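# Place one grinder body in the open carton

## Task

Put a single grinder body inside the open carton, then open the gripper so it is released and stays there.

## Robot and tools

Robot: two six-joint arms, left_arm and right_arm, each with a parallel two-finger gripper and a wrist camera (cam_left_wrist and cam_right_wrist, both 504x504 fisheye; images come in that order). Loose objects may occasionally be nudged, and a held part may be briefly pulled. Nothing may leave the table, and the arms must not collide with or push hard on each other.

Frame: all reported positions use one scene frame. The origin sits on the table surface midway between the arms, +x runs out across the table, +z is up, and left_arm is on the +y side. The arm names do not tell you which side of an image anything is on. Each gripper's fingers point along its own +z axis and close along its y axis. end_effector_position (metres) is the point between the finger pads, roughly 1 cm short of the tips, and is only approximate, worse when the arm is stretched out. Orientation is end_effector_quat_wxyz.

Row layout (used by execute_actions and move): one flat list of 14 numbers covering both arms, even if one arm stays still. First left_arm: shoulder, elbow, waist, wrist pitch, wrist yaw, wrist roll, then its opening; then the same seven for right_arm. Joint values are absolute target angles in radians, not offsets, on the same scale printed in Joint positions. Permitted ranges per arm: shoulder 0.000 to 3.142, elbow 0.000 to 3.019, waist -2.880 to 2.880, wrist pitch -1.693 to 1.571, wrist yaw -1.571 to 1.571, wrist roll -2.094 to 2.094. The true limits may differ by up to 0.019 rad either way. A target more than 0.019 rad outside a range, and further out than the joint currently is, gets the call rejected; a target past the true end is clipped there, possibly reported as "joint sent to its limit" (absence of that message proves nothing). Opening is a scale from -1 (shut) to +1 (fully open, pads 0.094 m apart).

execute_actions(actions): a list of up to 15 actions run one after another. Each action is a table of 1 to 15 rows; each row lasts one control step of 1/30 s, and if fewer than 15 rows are given the last one is repeated to fill 15 steps, so each action spans 0.5 s. An empty list just reports state and images.

move(target, speed, blocking): target is a single 14-number row as above (absolute angles). All joints of both arms travel along paths that finish together, so hands trace curves; the joint with the longest way to go peaks at speed rad/s (0.01 to 2, default 0.5). Duration is kept between 0.5 and 10 s; longer moves are cut off at 10 s. Finger openings are applied immediately. Moves ignore obstacles and the other arm; faster moves and targets set deeper past a contact press harder. blocking=false returns after 0.5 s while motion continues; until a result shows it ended, further rows or moves are refused, so call wait or stop first. The extra "move:" line reports the outcome (done, off_target, moving, held, fault), limits=held or limits=none, and the joint per arm furthest from target.

wait(seconds): 0 to 10; the arms keep their last command and a running move carries on. stop(): brakes a running move, needing some distance if fast; fingers continue. zoom_image(camera, region): region is [x0, y0, x1, y1] in pixels of that camera's latest image, origin top-left, at most 504 by 504. finished_scene(scene): ends the current scene, integer scene number; irreversible, so only call it once the body is in the carton and released.

Reading results: the state line gives each gripper's pose. Joint positions and Joint velocities list, per arm, the six joints in the row order, then the pad gap in metres. Joint targets shows what each joint is currently being driven to; repeat those values to hold a joint still. Joint torques are raw drive outputs with offsets and noise, nonzero even without contact. "joint command not followed" means a clearance check altered or blocked some joint targets. FAULT lines mean an arm stopped.

Motion limits: each step, a joint's target may lead its measured angle by at most 0.264 (waist), 0.32 (shoulder), 0.276 (elbow), 0.33 (wrist pitch), 0.186 (wrist yaw), 0.522 (wrist roll) rad, and targets are scaled back if they would put the gripper over 70 mm from where it is. A far goal therefore needs several actions, and an unfinished action may stall, so resend the remainder.

Gripping: grip_measured is the measured opening on the command scale (each gripper may be off by about 1 mm). To hold something, command roughly 0.03 below grip_measured; smaller gaps grip more lightly. Pads push up to about 50 to 62 N, less on thin parts, with a brief spike on first contact. Keep holding short: a loaded motor heats, MOTOR HOT appears from 85 °C, and at 100 °C the arm drops everything (OVER-TEMPERATURE FAULT). The robot keeps its last command running between your calls.

Avoid: dropping the grinder body, slamming or fast contact, pressing hard into the table or carton, knocking objects off the table, and arm-to-arm contact. Lower slowly, open the gripper to release inside the carton, and lift clear before finishing.

Each tool is called after "Emit:" as a command line: name --argument value for each argument, lists and objects as JSON in quotes; but a table of rows of numbers goes row by row, as --pt "numbers of a row", without its own name.

## Session

Emit:
execute_actions --actions '[]'

Scene clock: 0.00 s.
left_arm: end_effector_position=(+0.5810, -0.0106, +0.1680) grip_measured=+1.000 end_effector_quat_wxyz=(+0.691, +0.486, +0.497, +0.199) | right_arm: end_effector_position=(+0.1421, -0.6425, +0.3895) grip_measured=+1.000 end_effector_quat_wxyz=(+0.155, +0.920, +0.345, +0.106)
Joint names: [shoulder, elbow, waist, wrist pitch, wrist yaw, wrist roll]
Joint positions: left_arm=[ 1.894  0.957 -0.165  0.971  0.126  1.05   0.094] | right_arm=[ 1.226  1.518 -1.262 -1.557 -0.226  1.193  0.094]
Joint velocities: left_arm=[-0.015  0.002  0.005 -0.012 -0.022 -0.007  0.   ] | right_arm=[ 0.015  0.027  0.005 -0.022 -0.066  0.007  0.   ]
Joint torques (N m, as the arm reports them, + toward a larger angle): no reading
Joint targets: left_arm=[1.902 0.974 -0.165 0.974 0.126 1.050] | right_arm=[1.229 1.540 -1.262 -1.556 -0.226 1.193]

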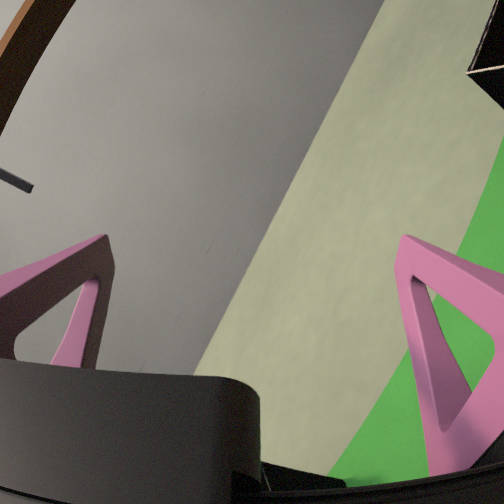

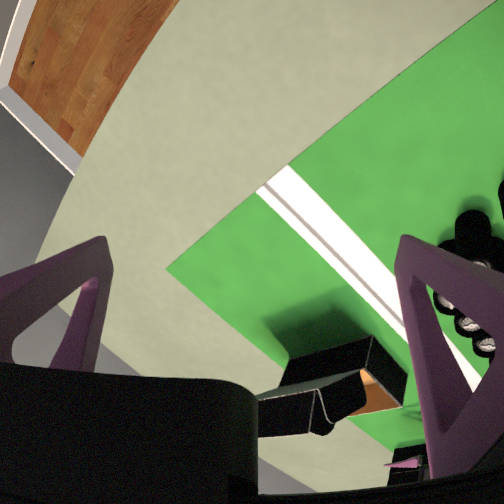

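Emit:
move --target '[0.3,0.4,0.103,0.0,0.0,0.258,1, 1.45,1.17,0.235,-1.68,0.0,0.0,1]' --speed 1.0

Scene clock: 28.90 s.
left_arm: end_effector_position=(+0.2573, +0.2191, +0.3806) grip_measured=+1.000 end_effector_quat_wxyz=(+0.749, +0.128, +0.648, +0.059) | right_arm: end_effector_position=(+0.2964, -0.1998, +0.1837) grip_measured=+1.000 end_effector_quat_wxyz=(-0.182, -0.113, +0.977, -0.020)
Joint names: [shoulder, elbow, waist, wrist pitch, wrist yaw, wrist roll]
Joint positions: left_arm=[0.292 0.409 0.092 0.013 0.004 0.273 0.094] | right_arm=[ 1.439  1.169  0.245 -1.669 -0.005  0.009  0.094]
Joint velocities: left_arm=[-0.005  0.012 -0.015  0.017  0.037  0.022  0.   ] | right_arm=[ 0.005 -0.017  0.005 -0.022  0.007 -0.037  0.   ]
Joint torques (N m, as the arm reports them, + toward a larger angle): left_arm=[ 2.99  9.96  0.15  1.   -0.05 -0.15] | right_arm=[-8.53  8.39 -1.46 -1.22  0.08 -0.24]
Joint targets: left_arm=[0.300 0.400 0.103 -0.000 0.000 0.258] | right_arm=[1.450 1.170 0.235 -1.680 -0.000 0.000]
move: done; limits=none; left_arm: farthest joint: the wrist roll, 0.015 radians from its target (0.792 radians at the start); right_arm: farthest joint: the shoulder, 0.011 radians from its target (0.224 radians at the start)

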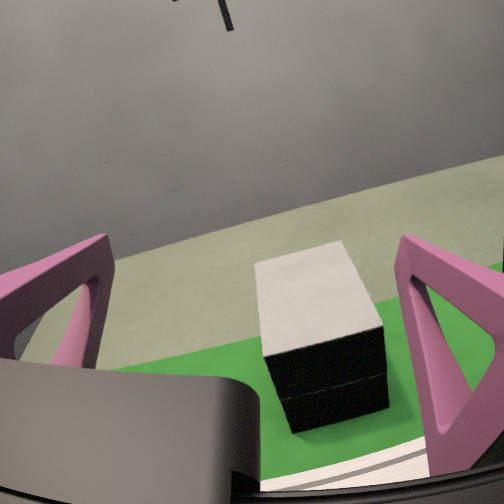

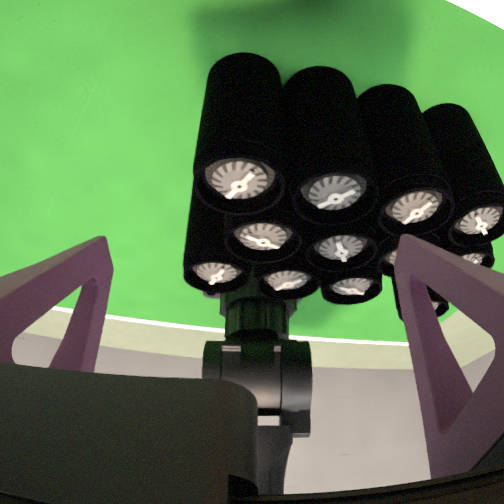

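Emit:
move --target '[0.3,0.4,0.103,0.0,0.0,0.258,1, 1.60,1.046,0.54,-1.68,0.42,-0.4,0.6]' --speed 0.6

Scene clock: 78.60 s.
left_arm: end_effector_position=(+0.2573, +0.2191, +0.3806) grip_measured=+1.000 end_effector_quat_wxyz=(+0.749, +0.127, +0.648, +0.059) | right_arm: end_effector_position=(+0.2677, -0.1912, +0.1253) grip_measured=+0.601 end_effector_quat_wxyz=(-0.294, -0.473, +0.802, -0.217)
Joint names: [shoulder, elbow, waist, wrist pitch, wrist yaw, wrist roll]
Joint positions: left_arm=[0.292 0.409 0.092 0.013 0.004 0.272 0.094] | right_arm=[ 1.589  1.046  0.538 -1.669  0.416 -0.392  0.075]
Joint velocities: left_arm=[-0.015 -0.012 -0.005 -0.012  0.022  0.051  0.   ] | right_arm=[-0.005 -0.012 -0.005 -0.002 -0.007 -0.007  0.001]
Joint torques (N m, as the arm reports them, + toward a larger angle): left_arm=[ 3.05  9.96  0.16  0.99 -0.06 -0.11] | right_arm=[-9.25  6.92 -0.37 -1.77  0.32 -0.23]
Joint targets: left_arm=[0.300 0.400 0.103 -0.000 0.000 0.258] | right_arm=[1.600 1.046 0.540 -1.680 0.420 -0.400]
move: done; limits=none; left_arm: farthest joint: the wrist roll, 0.014 radians from its target (0.014 radians at the start); right_arm: farthest joint: the shoulder, 0.011 radians from its target (0.161 radians at the start)

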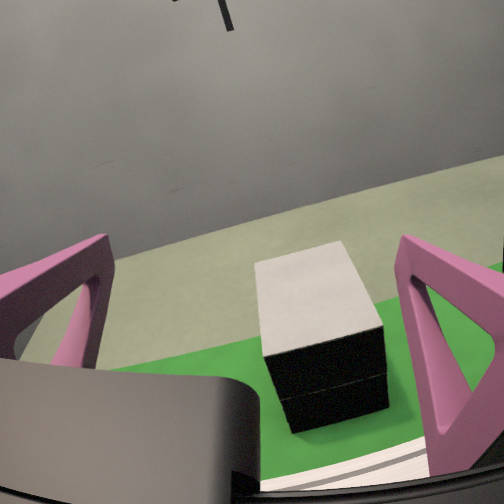

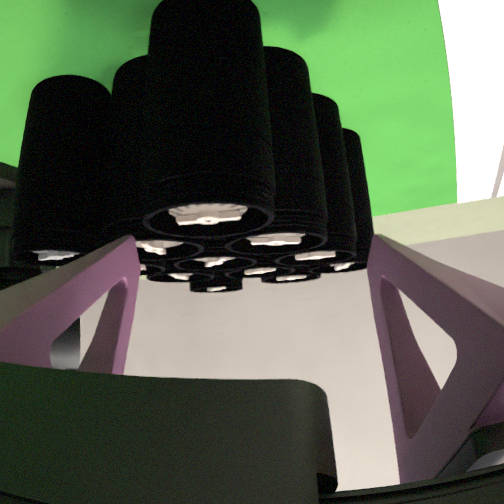

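Emit:
zoom_image --camera "cam_right_wrist" --region '[100, 120, 352, 300]'

Region (100, 120, 352, 300) of cam_right_wrist's 504x504 image, scaled by 2.000, with more detail than that image has; it fills the top 360 rows of this view, and the rest is white.

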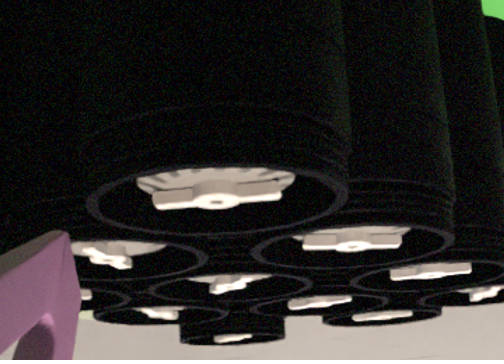

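Emit:
move --target '[0.3,0.4,0.103,0.0,0.0,0.258,1, 1.834,0.998,0.546,-1.68,0.42,-0.29,1.0]' --speed 0.2

Scene clock: 105.30 s.
left_arm: end_effector_position=(+0.2573, +0.2191, +0.3806) grip_measured=+1.000 end_effector_quat_wxyz=(+0.749, +0.127, +0.648, +0.059) | right_arm: end_effector_position=(+0.2440, -0.2052, +0.0611) grip_measured=+1.000 end_effector_quat_wxyz=(-0.410, -0.438, +0.765, -0.235)
Joint names: [shoulder, elbow, waist, wrist pitch, wrist yaw, wrist roll]
Joint positions: left_arm=[0.292 0.409 0.092 0.013 0.004 0.272 0.094] | right_arm=[ 1.821  0.999  0.538 -1.669  0.416 -0.298  0.094]
Joint velocities: left_arm=[-0.005  0.007 -0.005 -0.012 -0.007 -0.007  0.   ] | right_arm=[-0.005 -0.007 -0.015  0.007 -0.037  0.022  0.   ]
Joint torques (N m, as the arm reports them, + toward a larger angle): left_arm=[ 3.03  9.96  0.17  1.   -0.06 -0.11] | right_arm=[-10.11   4.74   0.19  -2.26   0.25  -0.08]
Joint targets: left_arm=[0.300 0.400 0.103 -0.000 -0.000 0.258] | right_arm=[1.834 0.998 0.546 -1.680 0.420 -0.290]
move: done; limits=none; left_arm: farthest joint: the wrist roll, 0.014 radians from its target (0.014 radians at the start); right_arm: farthest joint: the shoulder, 0.013 radians from its target (0.245 radians at the start)

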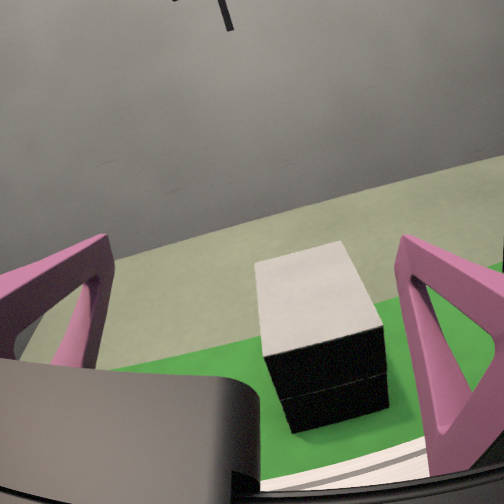

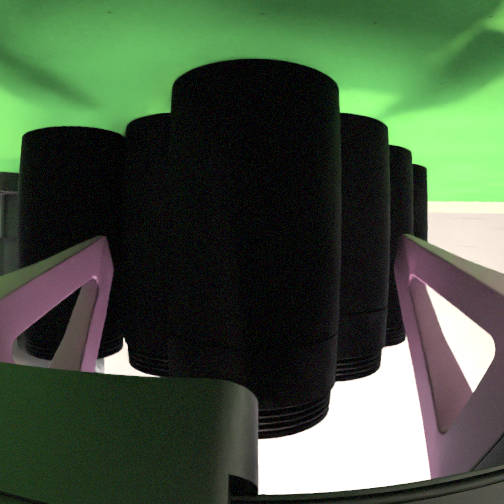

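Emit:
execute_actions --actions '[[[0.3,0.4,0.103,0.0,0.0,0.258,1, 1.834,0.998,0.546,-1.68,0.42,-0.29,0.15]],[[0.3,0.4,0.103,0.0,0.0,0.258,1, 1.834,0.998,0.546,-1.68,0.42,-0.29,0.0]],[[0.3,0.4,0.103,0.0,0.0,0.258,1, 1.834,0.998,0.546,-1.68,0.42,-0.29,0.0]]]'

Scene clock: 110.30 s.
left_arm: end_effector_position=(+0.2573, +0.2191, +0.3806) grip_measured=+1.000 end_effector_quat_wxyz=(+0.749, +0.127, +0.648, +0.059) | right_arm: end_effector_position=(+0.2441, -0.2052, +0.0611) grip_measured=+0.044 end_effector_quat_wxyz=(-0.409, -0.438, +0.765, -0.235)
Joint names: [shoulder, elbow, waist, wrist pitch, wrist yaw, wrist roll]
Joint positions: left_arm=[0.292 0.409 0.092 0.013 0.004 0.272 0.094] | right_arm=[ 1.821  0.999  0.538 -1.669  0.416 -0.297  0.049]
Joint velocities: left_arm=[-0.015 -0.012 -0.005  0.012 -0.037 -0.037  0.   ] | right_arm=[-0.005  0.002 -0.015  0.002 -0.066  0.022 -0.   ]
Joint torques (N m, as the arm reports them, + toward a larger angle): left_arm=[ 3.04  9.95  0.19  1.   -0.05 -0.11] | right_arm=[-10.16   4.72   0.18  -2.26   0.23  -0.09]
Joint targets: left_arm=[0.300 0.400 0.103 -0.000 0.000 0.258] | right_arm=[1.834 0.998 0.546 -1.680 0.420 -0.290]

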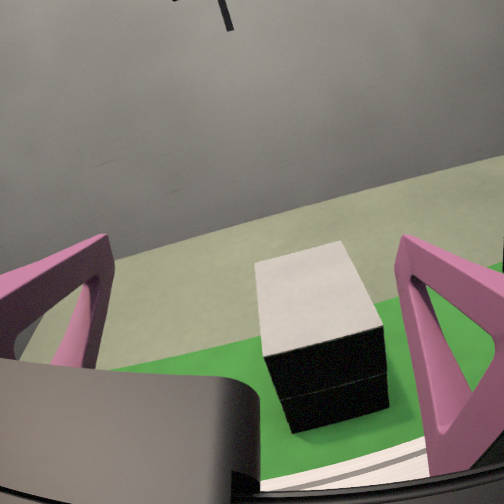

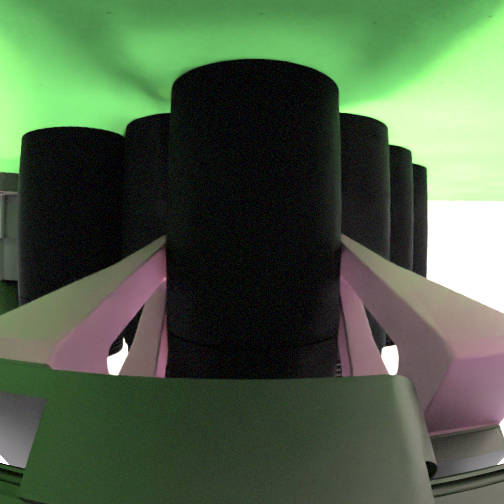

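Emit:
move --target '[0.3,0.4,0.103,0.0,0.0,0.258,1, 1.27,1.18,0.546,-1.68,0.42,-0.29,0.0]' --speed 0.45

Emit:
move --target '[0.3,0.4,0.103,0.0,0.0,0.258,1, 1.3,1.18,0.03,-0.78,0.0,0.0,0.0]' --speed 0.7

Scene clock: 120.10 s.
left_arm: end_effector_position=(+0.2573, +0.2191, +0.3806) grip_measured=+1.000 end_effector_quat_wxyz=(+0.749, +0.127, +0.648, +0.059) | right_arm: end_effector_position=(+0.2801, -0.1840, +0.2369) grip_measured=+0.043 end_effector_quat_wxyz=(-0.087, -0.414, +0.880, -0.217)
Joint names: [shoulder, elbow, waist, wrist pitch, wrist yaw, wrist roll]
Joint positions: left_arm=[0.292 0.409 0.092 0.013 0.004 0.272 0.094] | right_arm=[ 1.268  1.136  0.538 -1.669  0.416 -0.297  0.049]
Joint velocities: left_arm=[ 0.005 -0.027  0.005 -0.002 -0.051  0.007  0.   ] | right_arm=[-0.015 -0.007 -0.005 -0.022 -0.051 -0.081  0.   ]
Joint torques (N m, as the arm reports them, + toward a larger angle): left_arm=[ 2.99  9.96  0.2   0.99 -0.05 -0.11] | right_arm=[-7.61 12.41  0.26 -0.92  0.35 -0.05]
Joint targets: left_arm=[0.300 0.400 0.103 0.000 -0.000 0.258] | right_arm=[1.270 1.180 0.546 -1.680 0.420 -0.290]
move: off_target (right_arm); limits=none; left_arm: farthest joint: the wrist roll, 0.014 radians from its target (0.014 radians at the start); right_arm: farthest joint: the elbow, 0.044 radians from its target (0.181 radians at the start)

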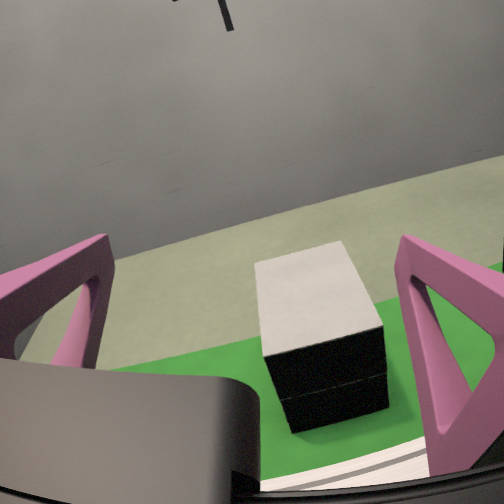

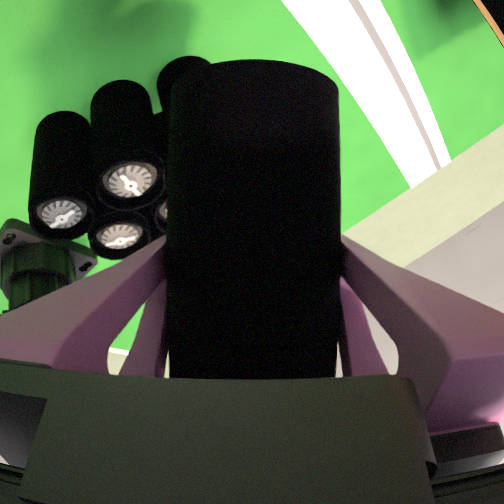

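Scene clock: 122.07 s.
left_arm: end_effector_position=(+0.2573, +0.2191, +0.3806) grip_measured=+1.000 end_effector_quat_wxyz=(+0.749, +0.127, +0.648, +0.059) | right_arm: end_effector_position=(+0.4872, -0.2639, +0.2490) grip_measured=+0.043 end_effector_quat_wxyz=(+0.298, -0.016, +0.955, +0.001)
Joint names: [shoulder, elbow, waist, wrist pitch, wrist yaw, wrist roll]
Joint positions: left_arm=[0.292 0.409 0.092 0.013 0.004 0.272 0.094] | right_arm=[ 1.295  1.131  0.031 -0.803  0.004 -0.009  0.049]
Joint velocities: left_arm=[ 0.015  0.007 -0.005  0.002  0.066 -0.022  0.   ] | right_arm=[-0.005  0.002 -0.005  0.007 -0.007 -0.051  0.   ]
Joint torques (N m, as the arm reports them, + toward a larger angle): left_arm=[ 3.02  9.96  0.18  1.   -0.05 -0.11] | right_arm=[-8.92 14.06 -0.86  2.39 -0.32 -0.07]
Joint targets: left_arm=[0.300 0.400 0.103 -0.000 -0.000 0.258] | right_arm=[1.300 1.180 0.030 -0.780 -0.000 -0.000]
move: off_target (right_arm); limits=none; left_arm: farthest joint: the wrist roll, 0.014 radians from its target (0.014 radians at the start); right_arm: farthest joint: the elbow, 0.049 radians from its target (0.044 radians at the start)

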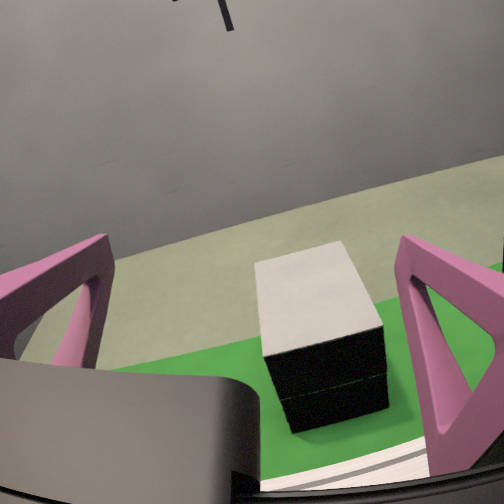

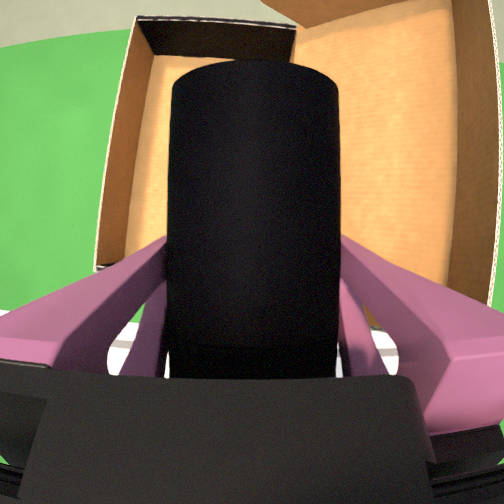

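Emit:
move --target '[0.3,0.4,0.103,0.0,0.0,0.258,1, 1.625,1.26,0.125,-0.551,0.0,0.0,0.0]' --speed 0.4

Scene clock: 147.80 s.
left_arm: end_effector_position=(+0.2573, +0.2191, +0.3806) grip_measured=+1.000 end_effector_quat_wxyz=(+0.749, +0.127, +0.648, +0.059) | right_arm: end_effector_position=(+0.5750, -0.2110, +0.1390) grip_measured=+0.043 end_effector_quat_wxyz=(+0.281, -0.057, +0.958, +0.013)
Joint names: [shoulder, elbow, waist, wrist pitch, wrist yaw, wrist roll]
Joint positions: left_arm=[0.292 0.409 0.092 0.013 0.004 0.272 0.094] | right_arm=[ 1.629  1.2    0.116 -0.572  0.004 -0.008  0.049]
Joint velocities: left_arm=[-0.005  0.022 -0.005  0.002 -0.022 -0.051  0.   ] | right_arm=[-0.015  0.007  0.015 -0.017 -0.037  0.007 -0.001]
Joint torques (N m, as the arm reports them, + toward a larger angle): left_arm=[ 3.03  9.96  0.17  1.   -0.05 -0.11] | right_arm=[-13.54  14.09   0.2    2.32  -0.31  -0.08]
Joint targets: left_arm=[0.300 0.400 0.103 0.000 0.000 0.258] | right_arm=[1.625 1.260 0.125 -0.551 0.000 0.000]
move: off_target (right_arm); limits=none; left_arm: farthest joint: the wrist roll, 0.014 radians from its target (0.014 radians at the start); right_arm: farthest joint: the elbow, 0.060 radians from its target (0.129 radians at the start)

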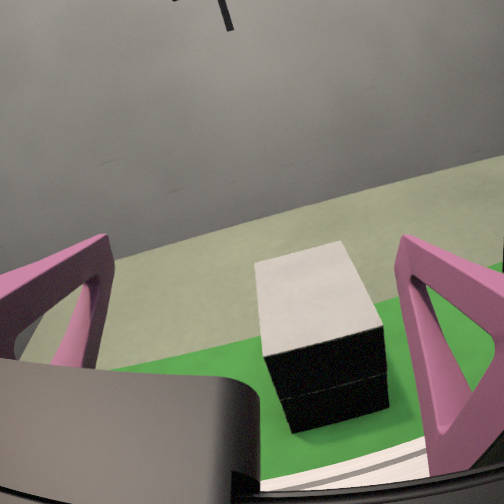

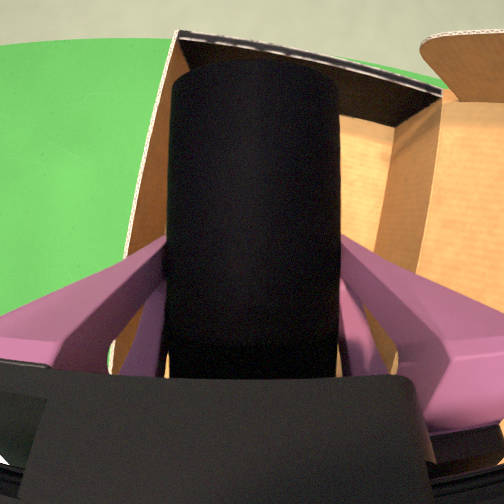

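Emit:
move --target '[0.3,0.4,0.103,0.0,0.0,0.258,1, 1.75,1.118,0.088,-0.315,0.0,0.0,0.0]' --speed 0.25

Scene clock: 169.07 s.
left_arm: end_effector_position=(+0.2573, +0.2191, +0.3806) grip_measured=+1.000 end_effector_quat_wxyz=(+0.749, +0.127, +0.648, +0.059) | right_arm: end_effector_position=(+0.5829, -0.2197, +0.0587) grip_measured=+0.043 end_effector_quat_wxyz=(+0.292, -0.049, +0.955, +0.011)
Joint names: [shoulder, elbow, waist, wrist pitch, wrist yaw, wrist roll]
Joint positions: left_arm=[0.292 0.409 0.092 0.013 0.004 0.272 0.094] | right_arm=[ 1.748  1.107  0.1   -0.338  0.004 -0.008  0.049]
Joint velocities: left_arm=[ 0.005 -0.002  0.015 -0.002 -0.007  0.051  0.   ] | right_arm=[-0.005 -0.002 -0.015  0.002  0.022 -0.007  0.001]
Joint torques (N m, as the arm reports them, + toward a larger angle): left_arm=[ 3.03  9.96  0.17  0.99 -0.05 -0.1 ] | right_arm=[-13.77   9.33  -1.73   2.37  -0.31  -0.08]
Joint targets: left_arm=[0.300 0.400 0.103 -0.000 0.000 0.258] | right_arm=[1.750 1.118 0.088 -0.315 0.000 -0.000]
move: off_target (right_arm); limits=none; left_arm: farthest joint: the wrist roll, 0.014 radians from its target (0.014 radians at the start); right_arm: farthest joint: the wrist pitch, 0.023 radians from its target (0.257 radians at the start)

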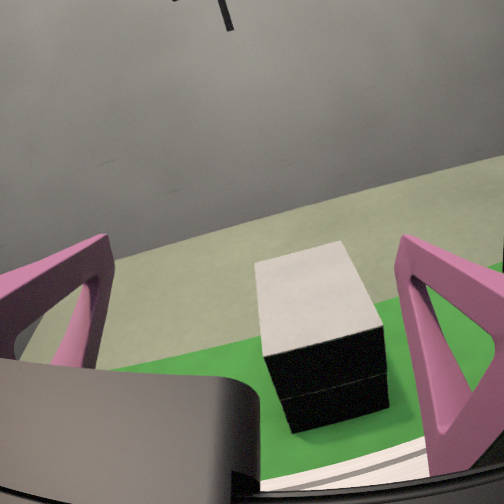

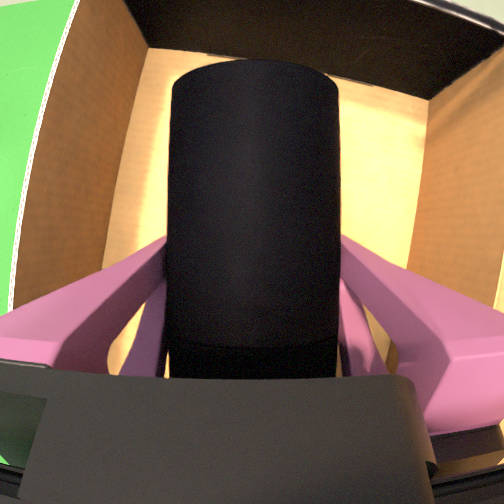

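Emit:
move --target '[0.3,0.4,0.103,0.0,0.0,0.258,1, 1.79,1.098,0.088,-0.269,0.0,0.0,0.0]' --speed 0.08

Scene clock: 174.33 s.
left_arm: end_effector_position=(+0.2573, +0.2191, +0.3806) grip_measured=+1.000 end_effector_quat_wxyz=(+0.749, +0.127, +0.648, +0.059) | right_arm: end_effector_position=(+0.5817, -0.2199, +0.0369) grip_measured=+0.043 end_effector_quat_wxyz=(+0.288, -0.049, +0.956, +0.011)
Joint names: [shoulder, elbow, waist, wrist pitch, wrist yaw, wrist roll]
Joint positions: left_arm=[0.292 0.409 0.092 0.013 0.004 0.272 0.094] | right_arm=[ 1.784  1.09   0.1   -0.292  0.004 -0.008  0.049]
Joint velocities: left_arm=[-0.015 -0.002  0.015 -0.007 -0.081 -0.007  0.   ] | right_arm=[-0.024 -0.017 -0.005  0.012 -0.11  -0.007 -0.   ]
Joint torques (N m, as the arm reports them, + toward a larger angle): left_arm=[ 3.03  9.96  0.15  1.   -0.05 -0.11] | right_arm=[-13.72   8.7   -1.66   2.35  -0.31  -0.07]
Joint targets: left_arm=[0.300 0.400 0.103 0.000 -0.000 0.258] | right_arm=[1.790 1.098 0.088 -0.269 0.000 -0.000]
move: off_target (right_arm); limits=none; left_arm: farthest joint: the wrist roll, 0.014 radians from its target (0.014 radians at the start); right_arm: farthest joint: the wrist pitch, 0.023 radians from its target (0.069 radians at the start)

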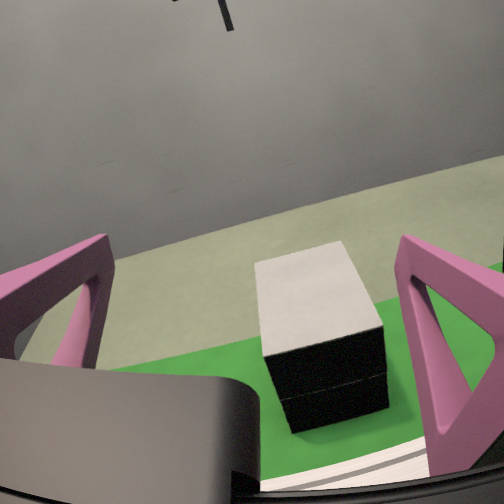

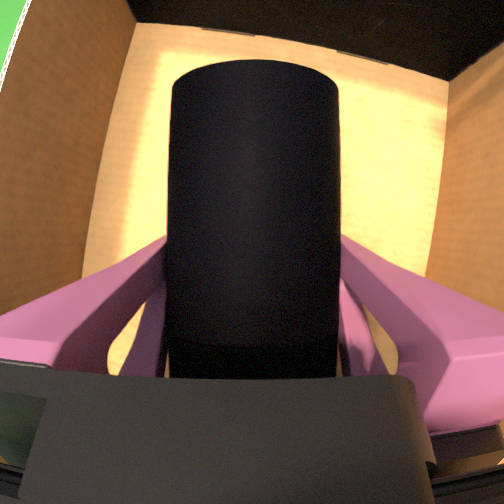

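Emit:
move --target '[0.3,0.4,0.103,0.0,0.0,0.258,1, 1.803,1.098,0.088,-0.256,0.0,0.0,0.0]' --speed 0.04

Scene clock: 181.10 s.
left_arm: end_effector_position=(+0.2573, +0.2191, +0.3806) grip_measured=+1.000 end_effector_quat_wxyz=(+0.749, +0.127, +0.648, +0.059) | right_arm: end_effector_position=(+0.5826, -0.2198, +0.0348) grip_measured=+0.043 end_effector_quat_wxyz=(+0.292, -0.049, +0.955, +0.011)
Joint names: [shoulder, elbow, waist, wrist pitch, wrist yaw, wrist roll]
Joint positions: left_arm=[0.292 0.409 0.092 0.013 0.004 0.272 0.094] | right_arm=[ 1.788  1.086  0.1   -0.276  0.004 -0.008  0.049]
Joint velocities: left_arm=[-0.005  0.002 -0.015 -0.017  0.007  0.007  0.   ] | right_arm=[-0.005 -0.002 -0.005 -0.002 -0.007 -0.007  0.001]
Joint torques (N m, as the arm reports them, + toward a larger angle): left_arm=[ 3.03  9.96  0.19  1.   -0.05 -0.11] | right_arm=[-12.88   9.03  -1.66   2.26  -0.31  -0.08]
Joint targets: left_arm=[0.300 0.400 0.103 -0.000 -0.000 0.258] | right_arm=[1.803 1.098 0.088 -0.256 -0.000 0.000]
move: done; limits=none; left_arm: farthest joint: the wrist roll, 0.014 radians from its target (0.014 radians at the start); right_arm: farthest joint: the wrist pitch, 0.020 radians from its target (0.036 radians at the start)

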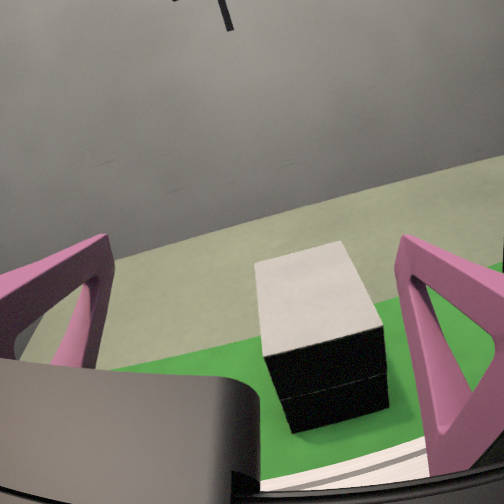

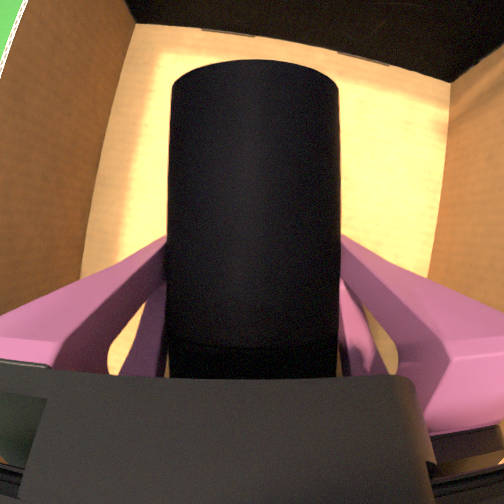

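The shoulder torque dropped slightly and the joint stopped short of its target, so the grinder is probably resting on the carton floor. I'll release it and lift away.

Emit:
execute_actions --actions '[[[0.3,0.4,0.103,0.0,0.0,0.258,1, 1.793,1.098,0.088,-0.256,0.0,0.0,0.3]],[[0.3,0.4,0.103,0.0,0.0,0.258,1, 1.793,1.098,0.088,-0.256,0.0,0.0,0.3]]]'

Emit:
move --target '[0.3,0.4,0.103,0.0,0.0,0.258,1, 1.60,1.21,0.088,-0.57,0.0,0.0,0.3]' --speed 0.4

Scene clock: 186.63 s.
left_arm: end_effector_position=(+0.2573, +0.2191, +0.3806) grip_measured=+1.000 end_effector_quat_wxyz=(+0.749, +0.127, +0.648, +0.059) | right_arm: end_effector_position=(+0.5837, -0.2197, +0.0356) grip_measured=+0.299 end_effector_quat_wxyz=(+0.294, -0.049, +0.954, +0.011)
Joint names: [shoulder, elbow, waist, wrist pitch, wrist yaw, wrist roll]
Joint positions: left_arm=[0.292 0.409 0.092 0.013 0.004 0.272 0.094] | right_arm=[ 1.788  1.086  0.1   -0.271  0.004 -0.008  0.061]
Joint velocities: left_arm=[-0.015 -0.007 -0.005 -0.012  0.051 -0.022  0.   ] | right_arm=[-0.024  0.002 -0.015  0.002  0.022  0.007 -0.001]
Joint torques (N m, as the arm reports them, + toward a larger angle): left_arm=[ 3.05  9.96  0.18  1.01 -0.05 -0.11] | right_arm=[-13.55   8.99  -1.7    2.    -0.31  -0.08]
Joint targets: left_arm=[0.300 0.400 0.103 0.000 0.000 0.258] | right_arm=[1.793 1.098 0.088 -0.256 0.000 -0.000]

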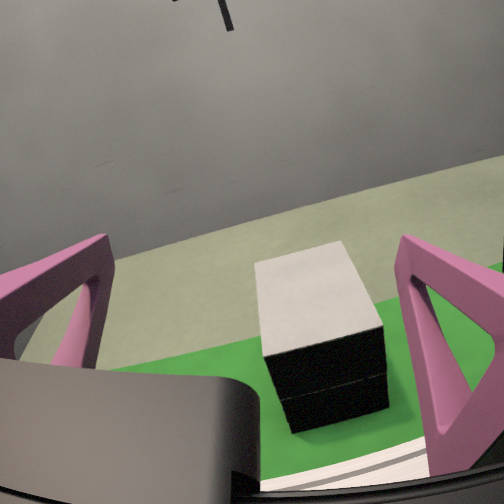

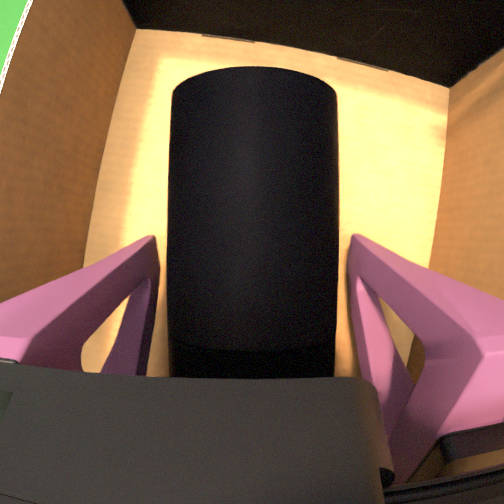

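Scene clock: 187.90 s.
left_arm: end_effector_position=(+0.2573, +0.2191, +0.3806) grip_measured=+1.000 end_effector_quat_wxyz=(+0.749, +0.127, +0.648, +0.059) | right_arm: end_effector_position=(+0.5678, -0.2212, +0.1457) grip_measured=+0.299 end_effector_quat_wxyz=(+0.289, -0.049, +0.956, +0.011)
Joint names: [shoulder, elbow, waist, wrist pitch, wrist yaw, wrist roll]
Joint positions: left_arm=[0.292 0.409 0.092 0.013 0.004 0.272 0.094] | right_arm=[ 1.596  1.172  0.1   -0.56   0.004 -0.008  0.061]
Joint velocities: left_arm=[-0.005  0.022 -0.015 -0.002 -0.007 -0.037  0.   ] | right_arm=[-0.005 -0.002 -0.015  0.012 -0.037  0.066 -0.001]
Joint torques (N m, as the arm reports them, + toward a larger angle): left_arm=[ 3.04  9.95  0.19  0.99 -0.05 -0.11] | right_arm=[-12.43  12.46  -1.64   0.8   -0.31  -0.07]
Joint targets: left_arm=[0.300 0.400 0.103 -0.000 -0.000 0.258] | right_arm=[1.600 1.210 0.088 -0.570 -0.000 -0.000]
move: off_target (right_arm); limits=none; left_arm: farthest joint: the wrist roll, 0.014 radians from its target (0.014 radians at the start); right_arm: farthest joint: the elbow, 0.038 radians from its target (0.124 radians at the start)

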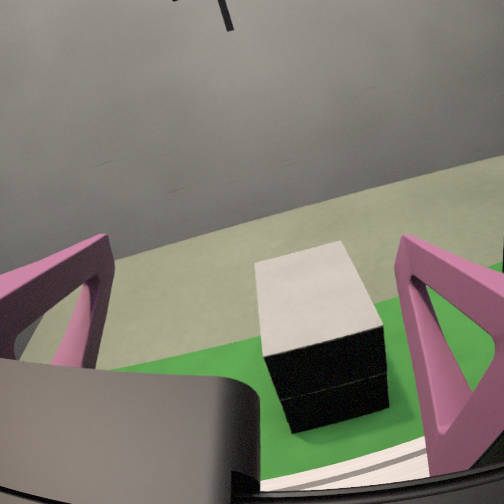

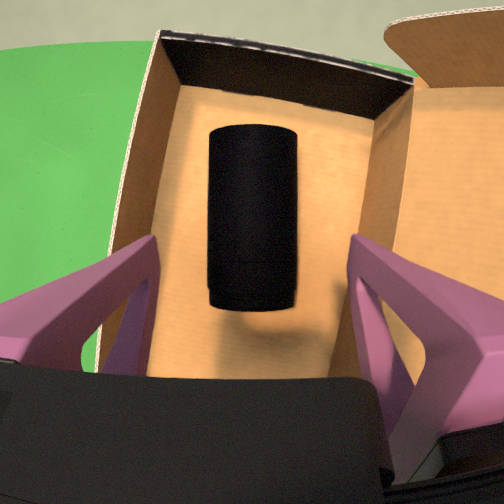

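Emit:
finished_scene --scene 2

The scene is finished: the task was done.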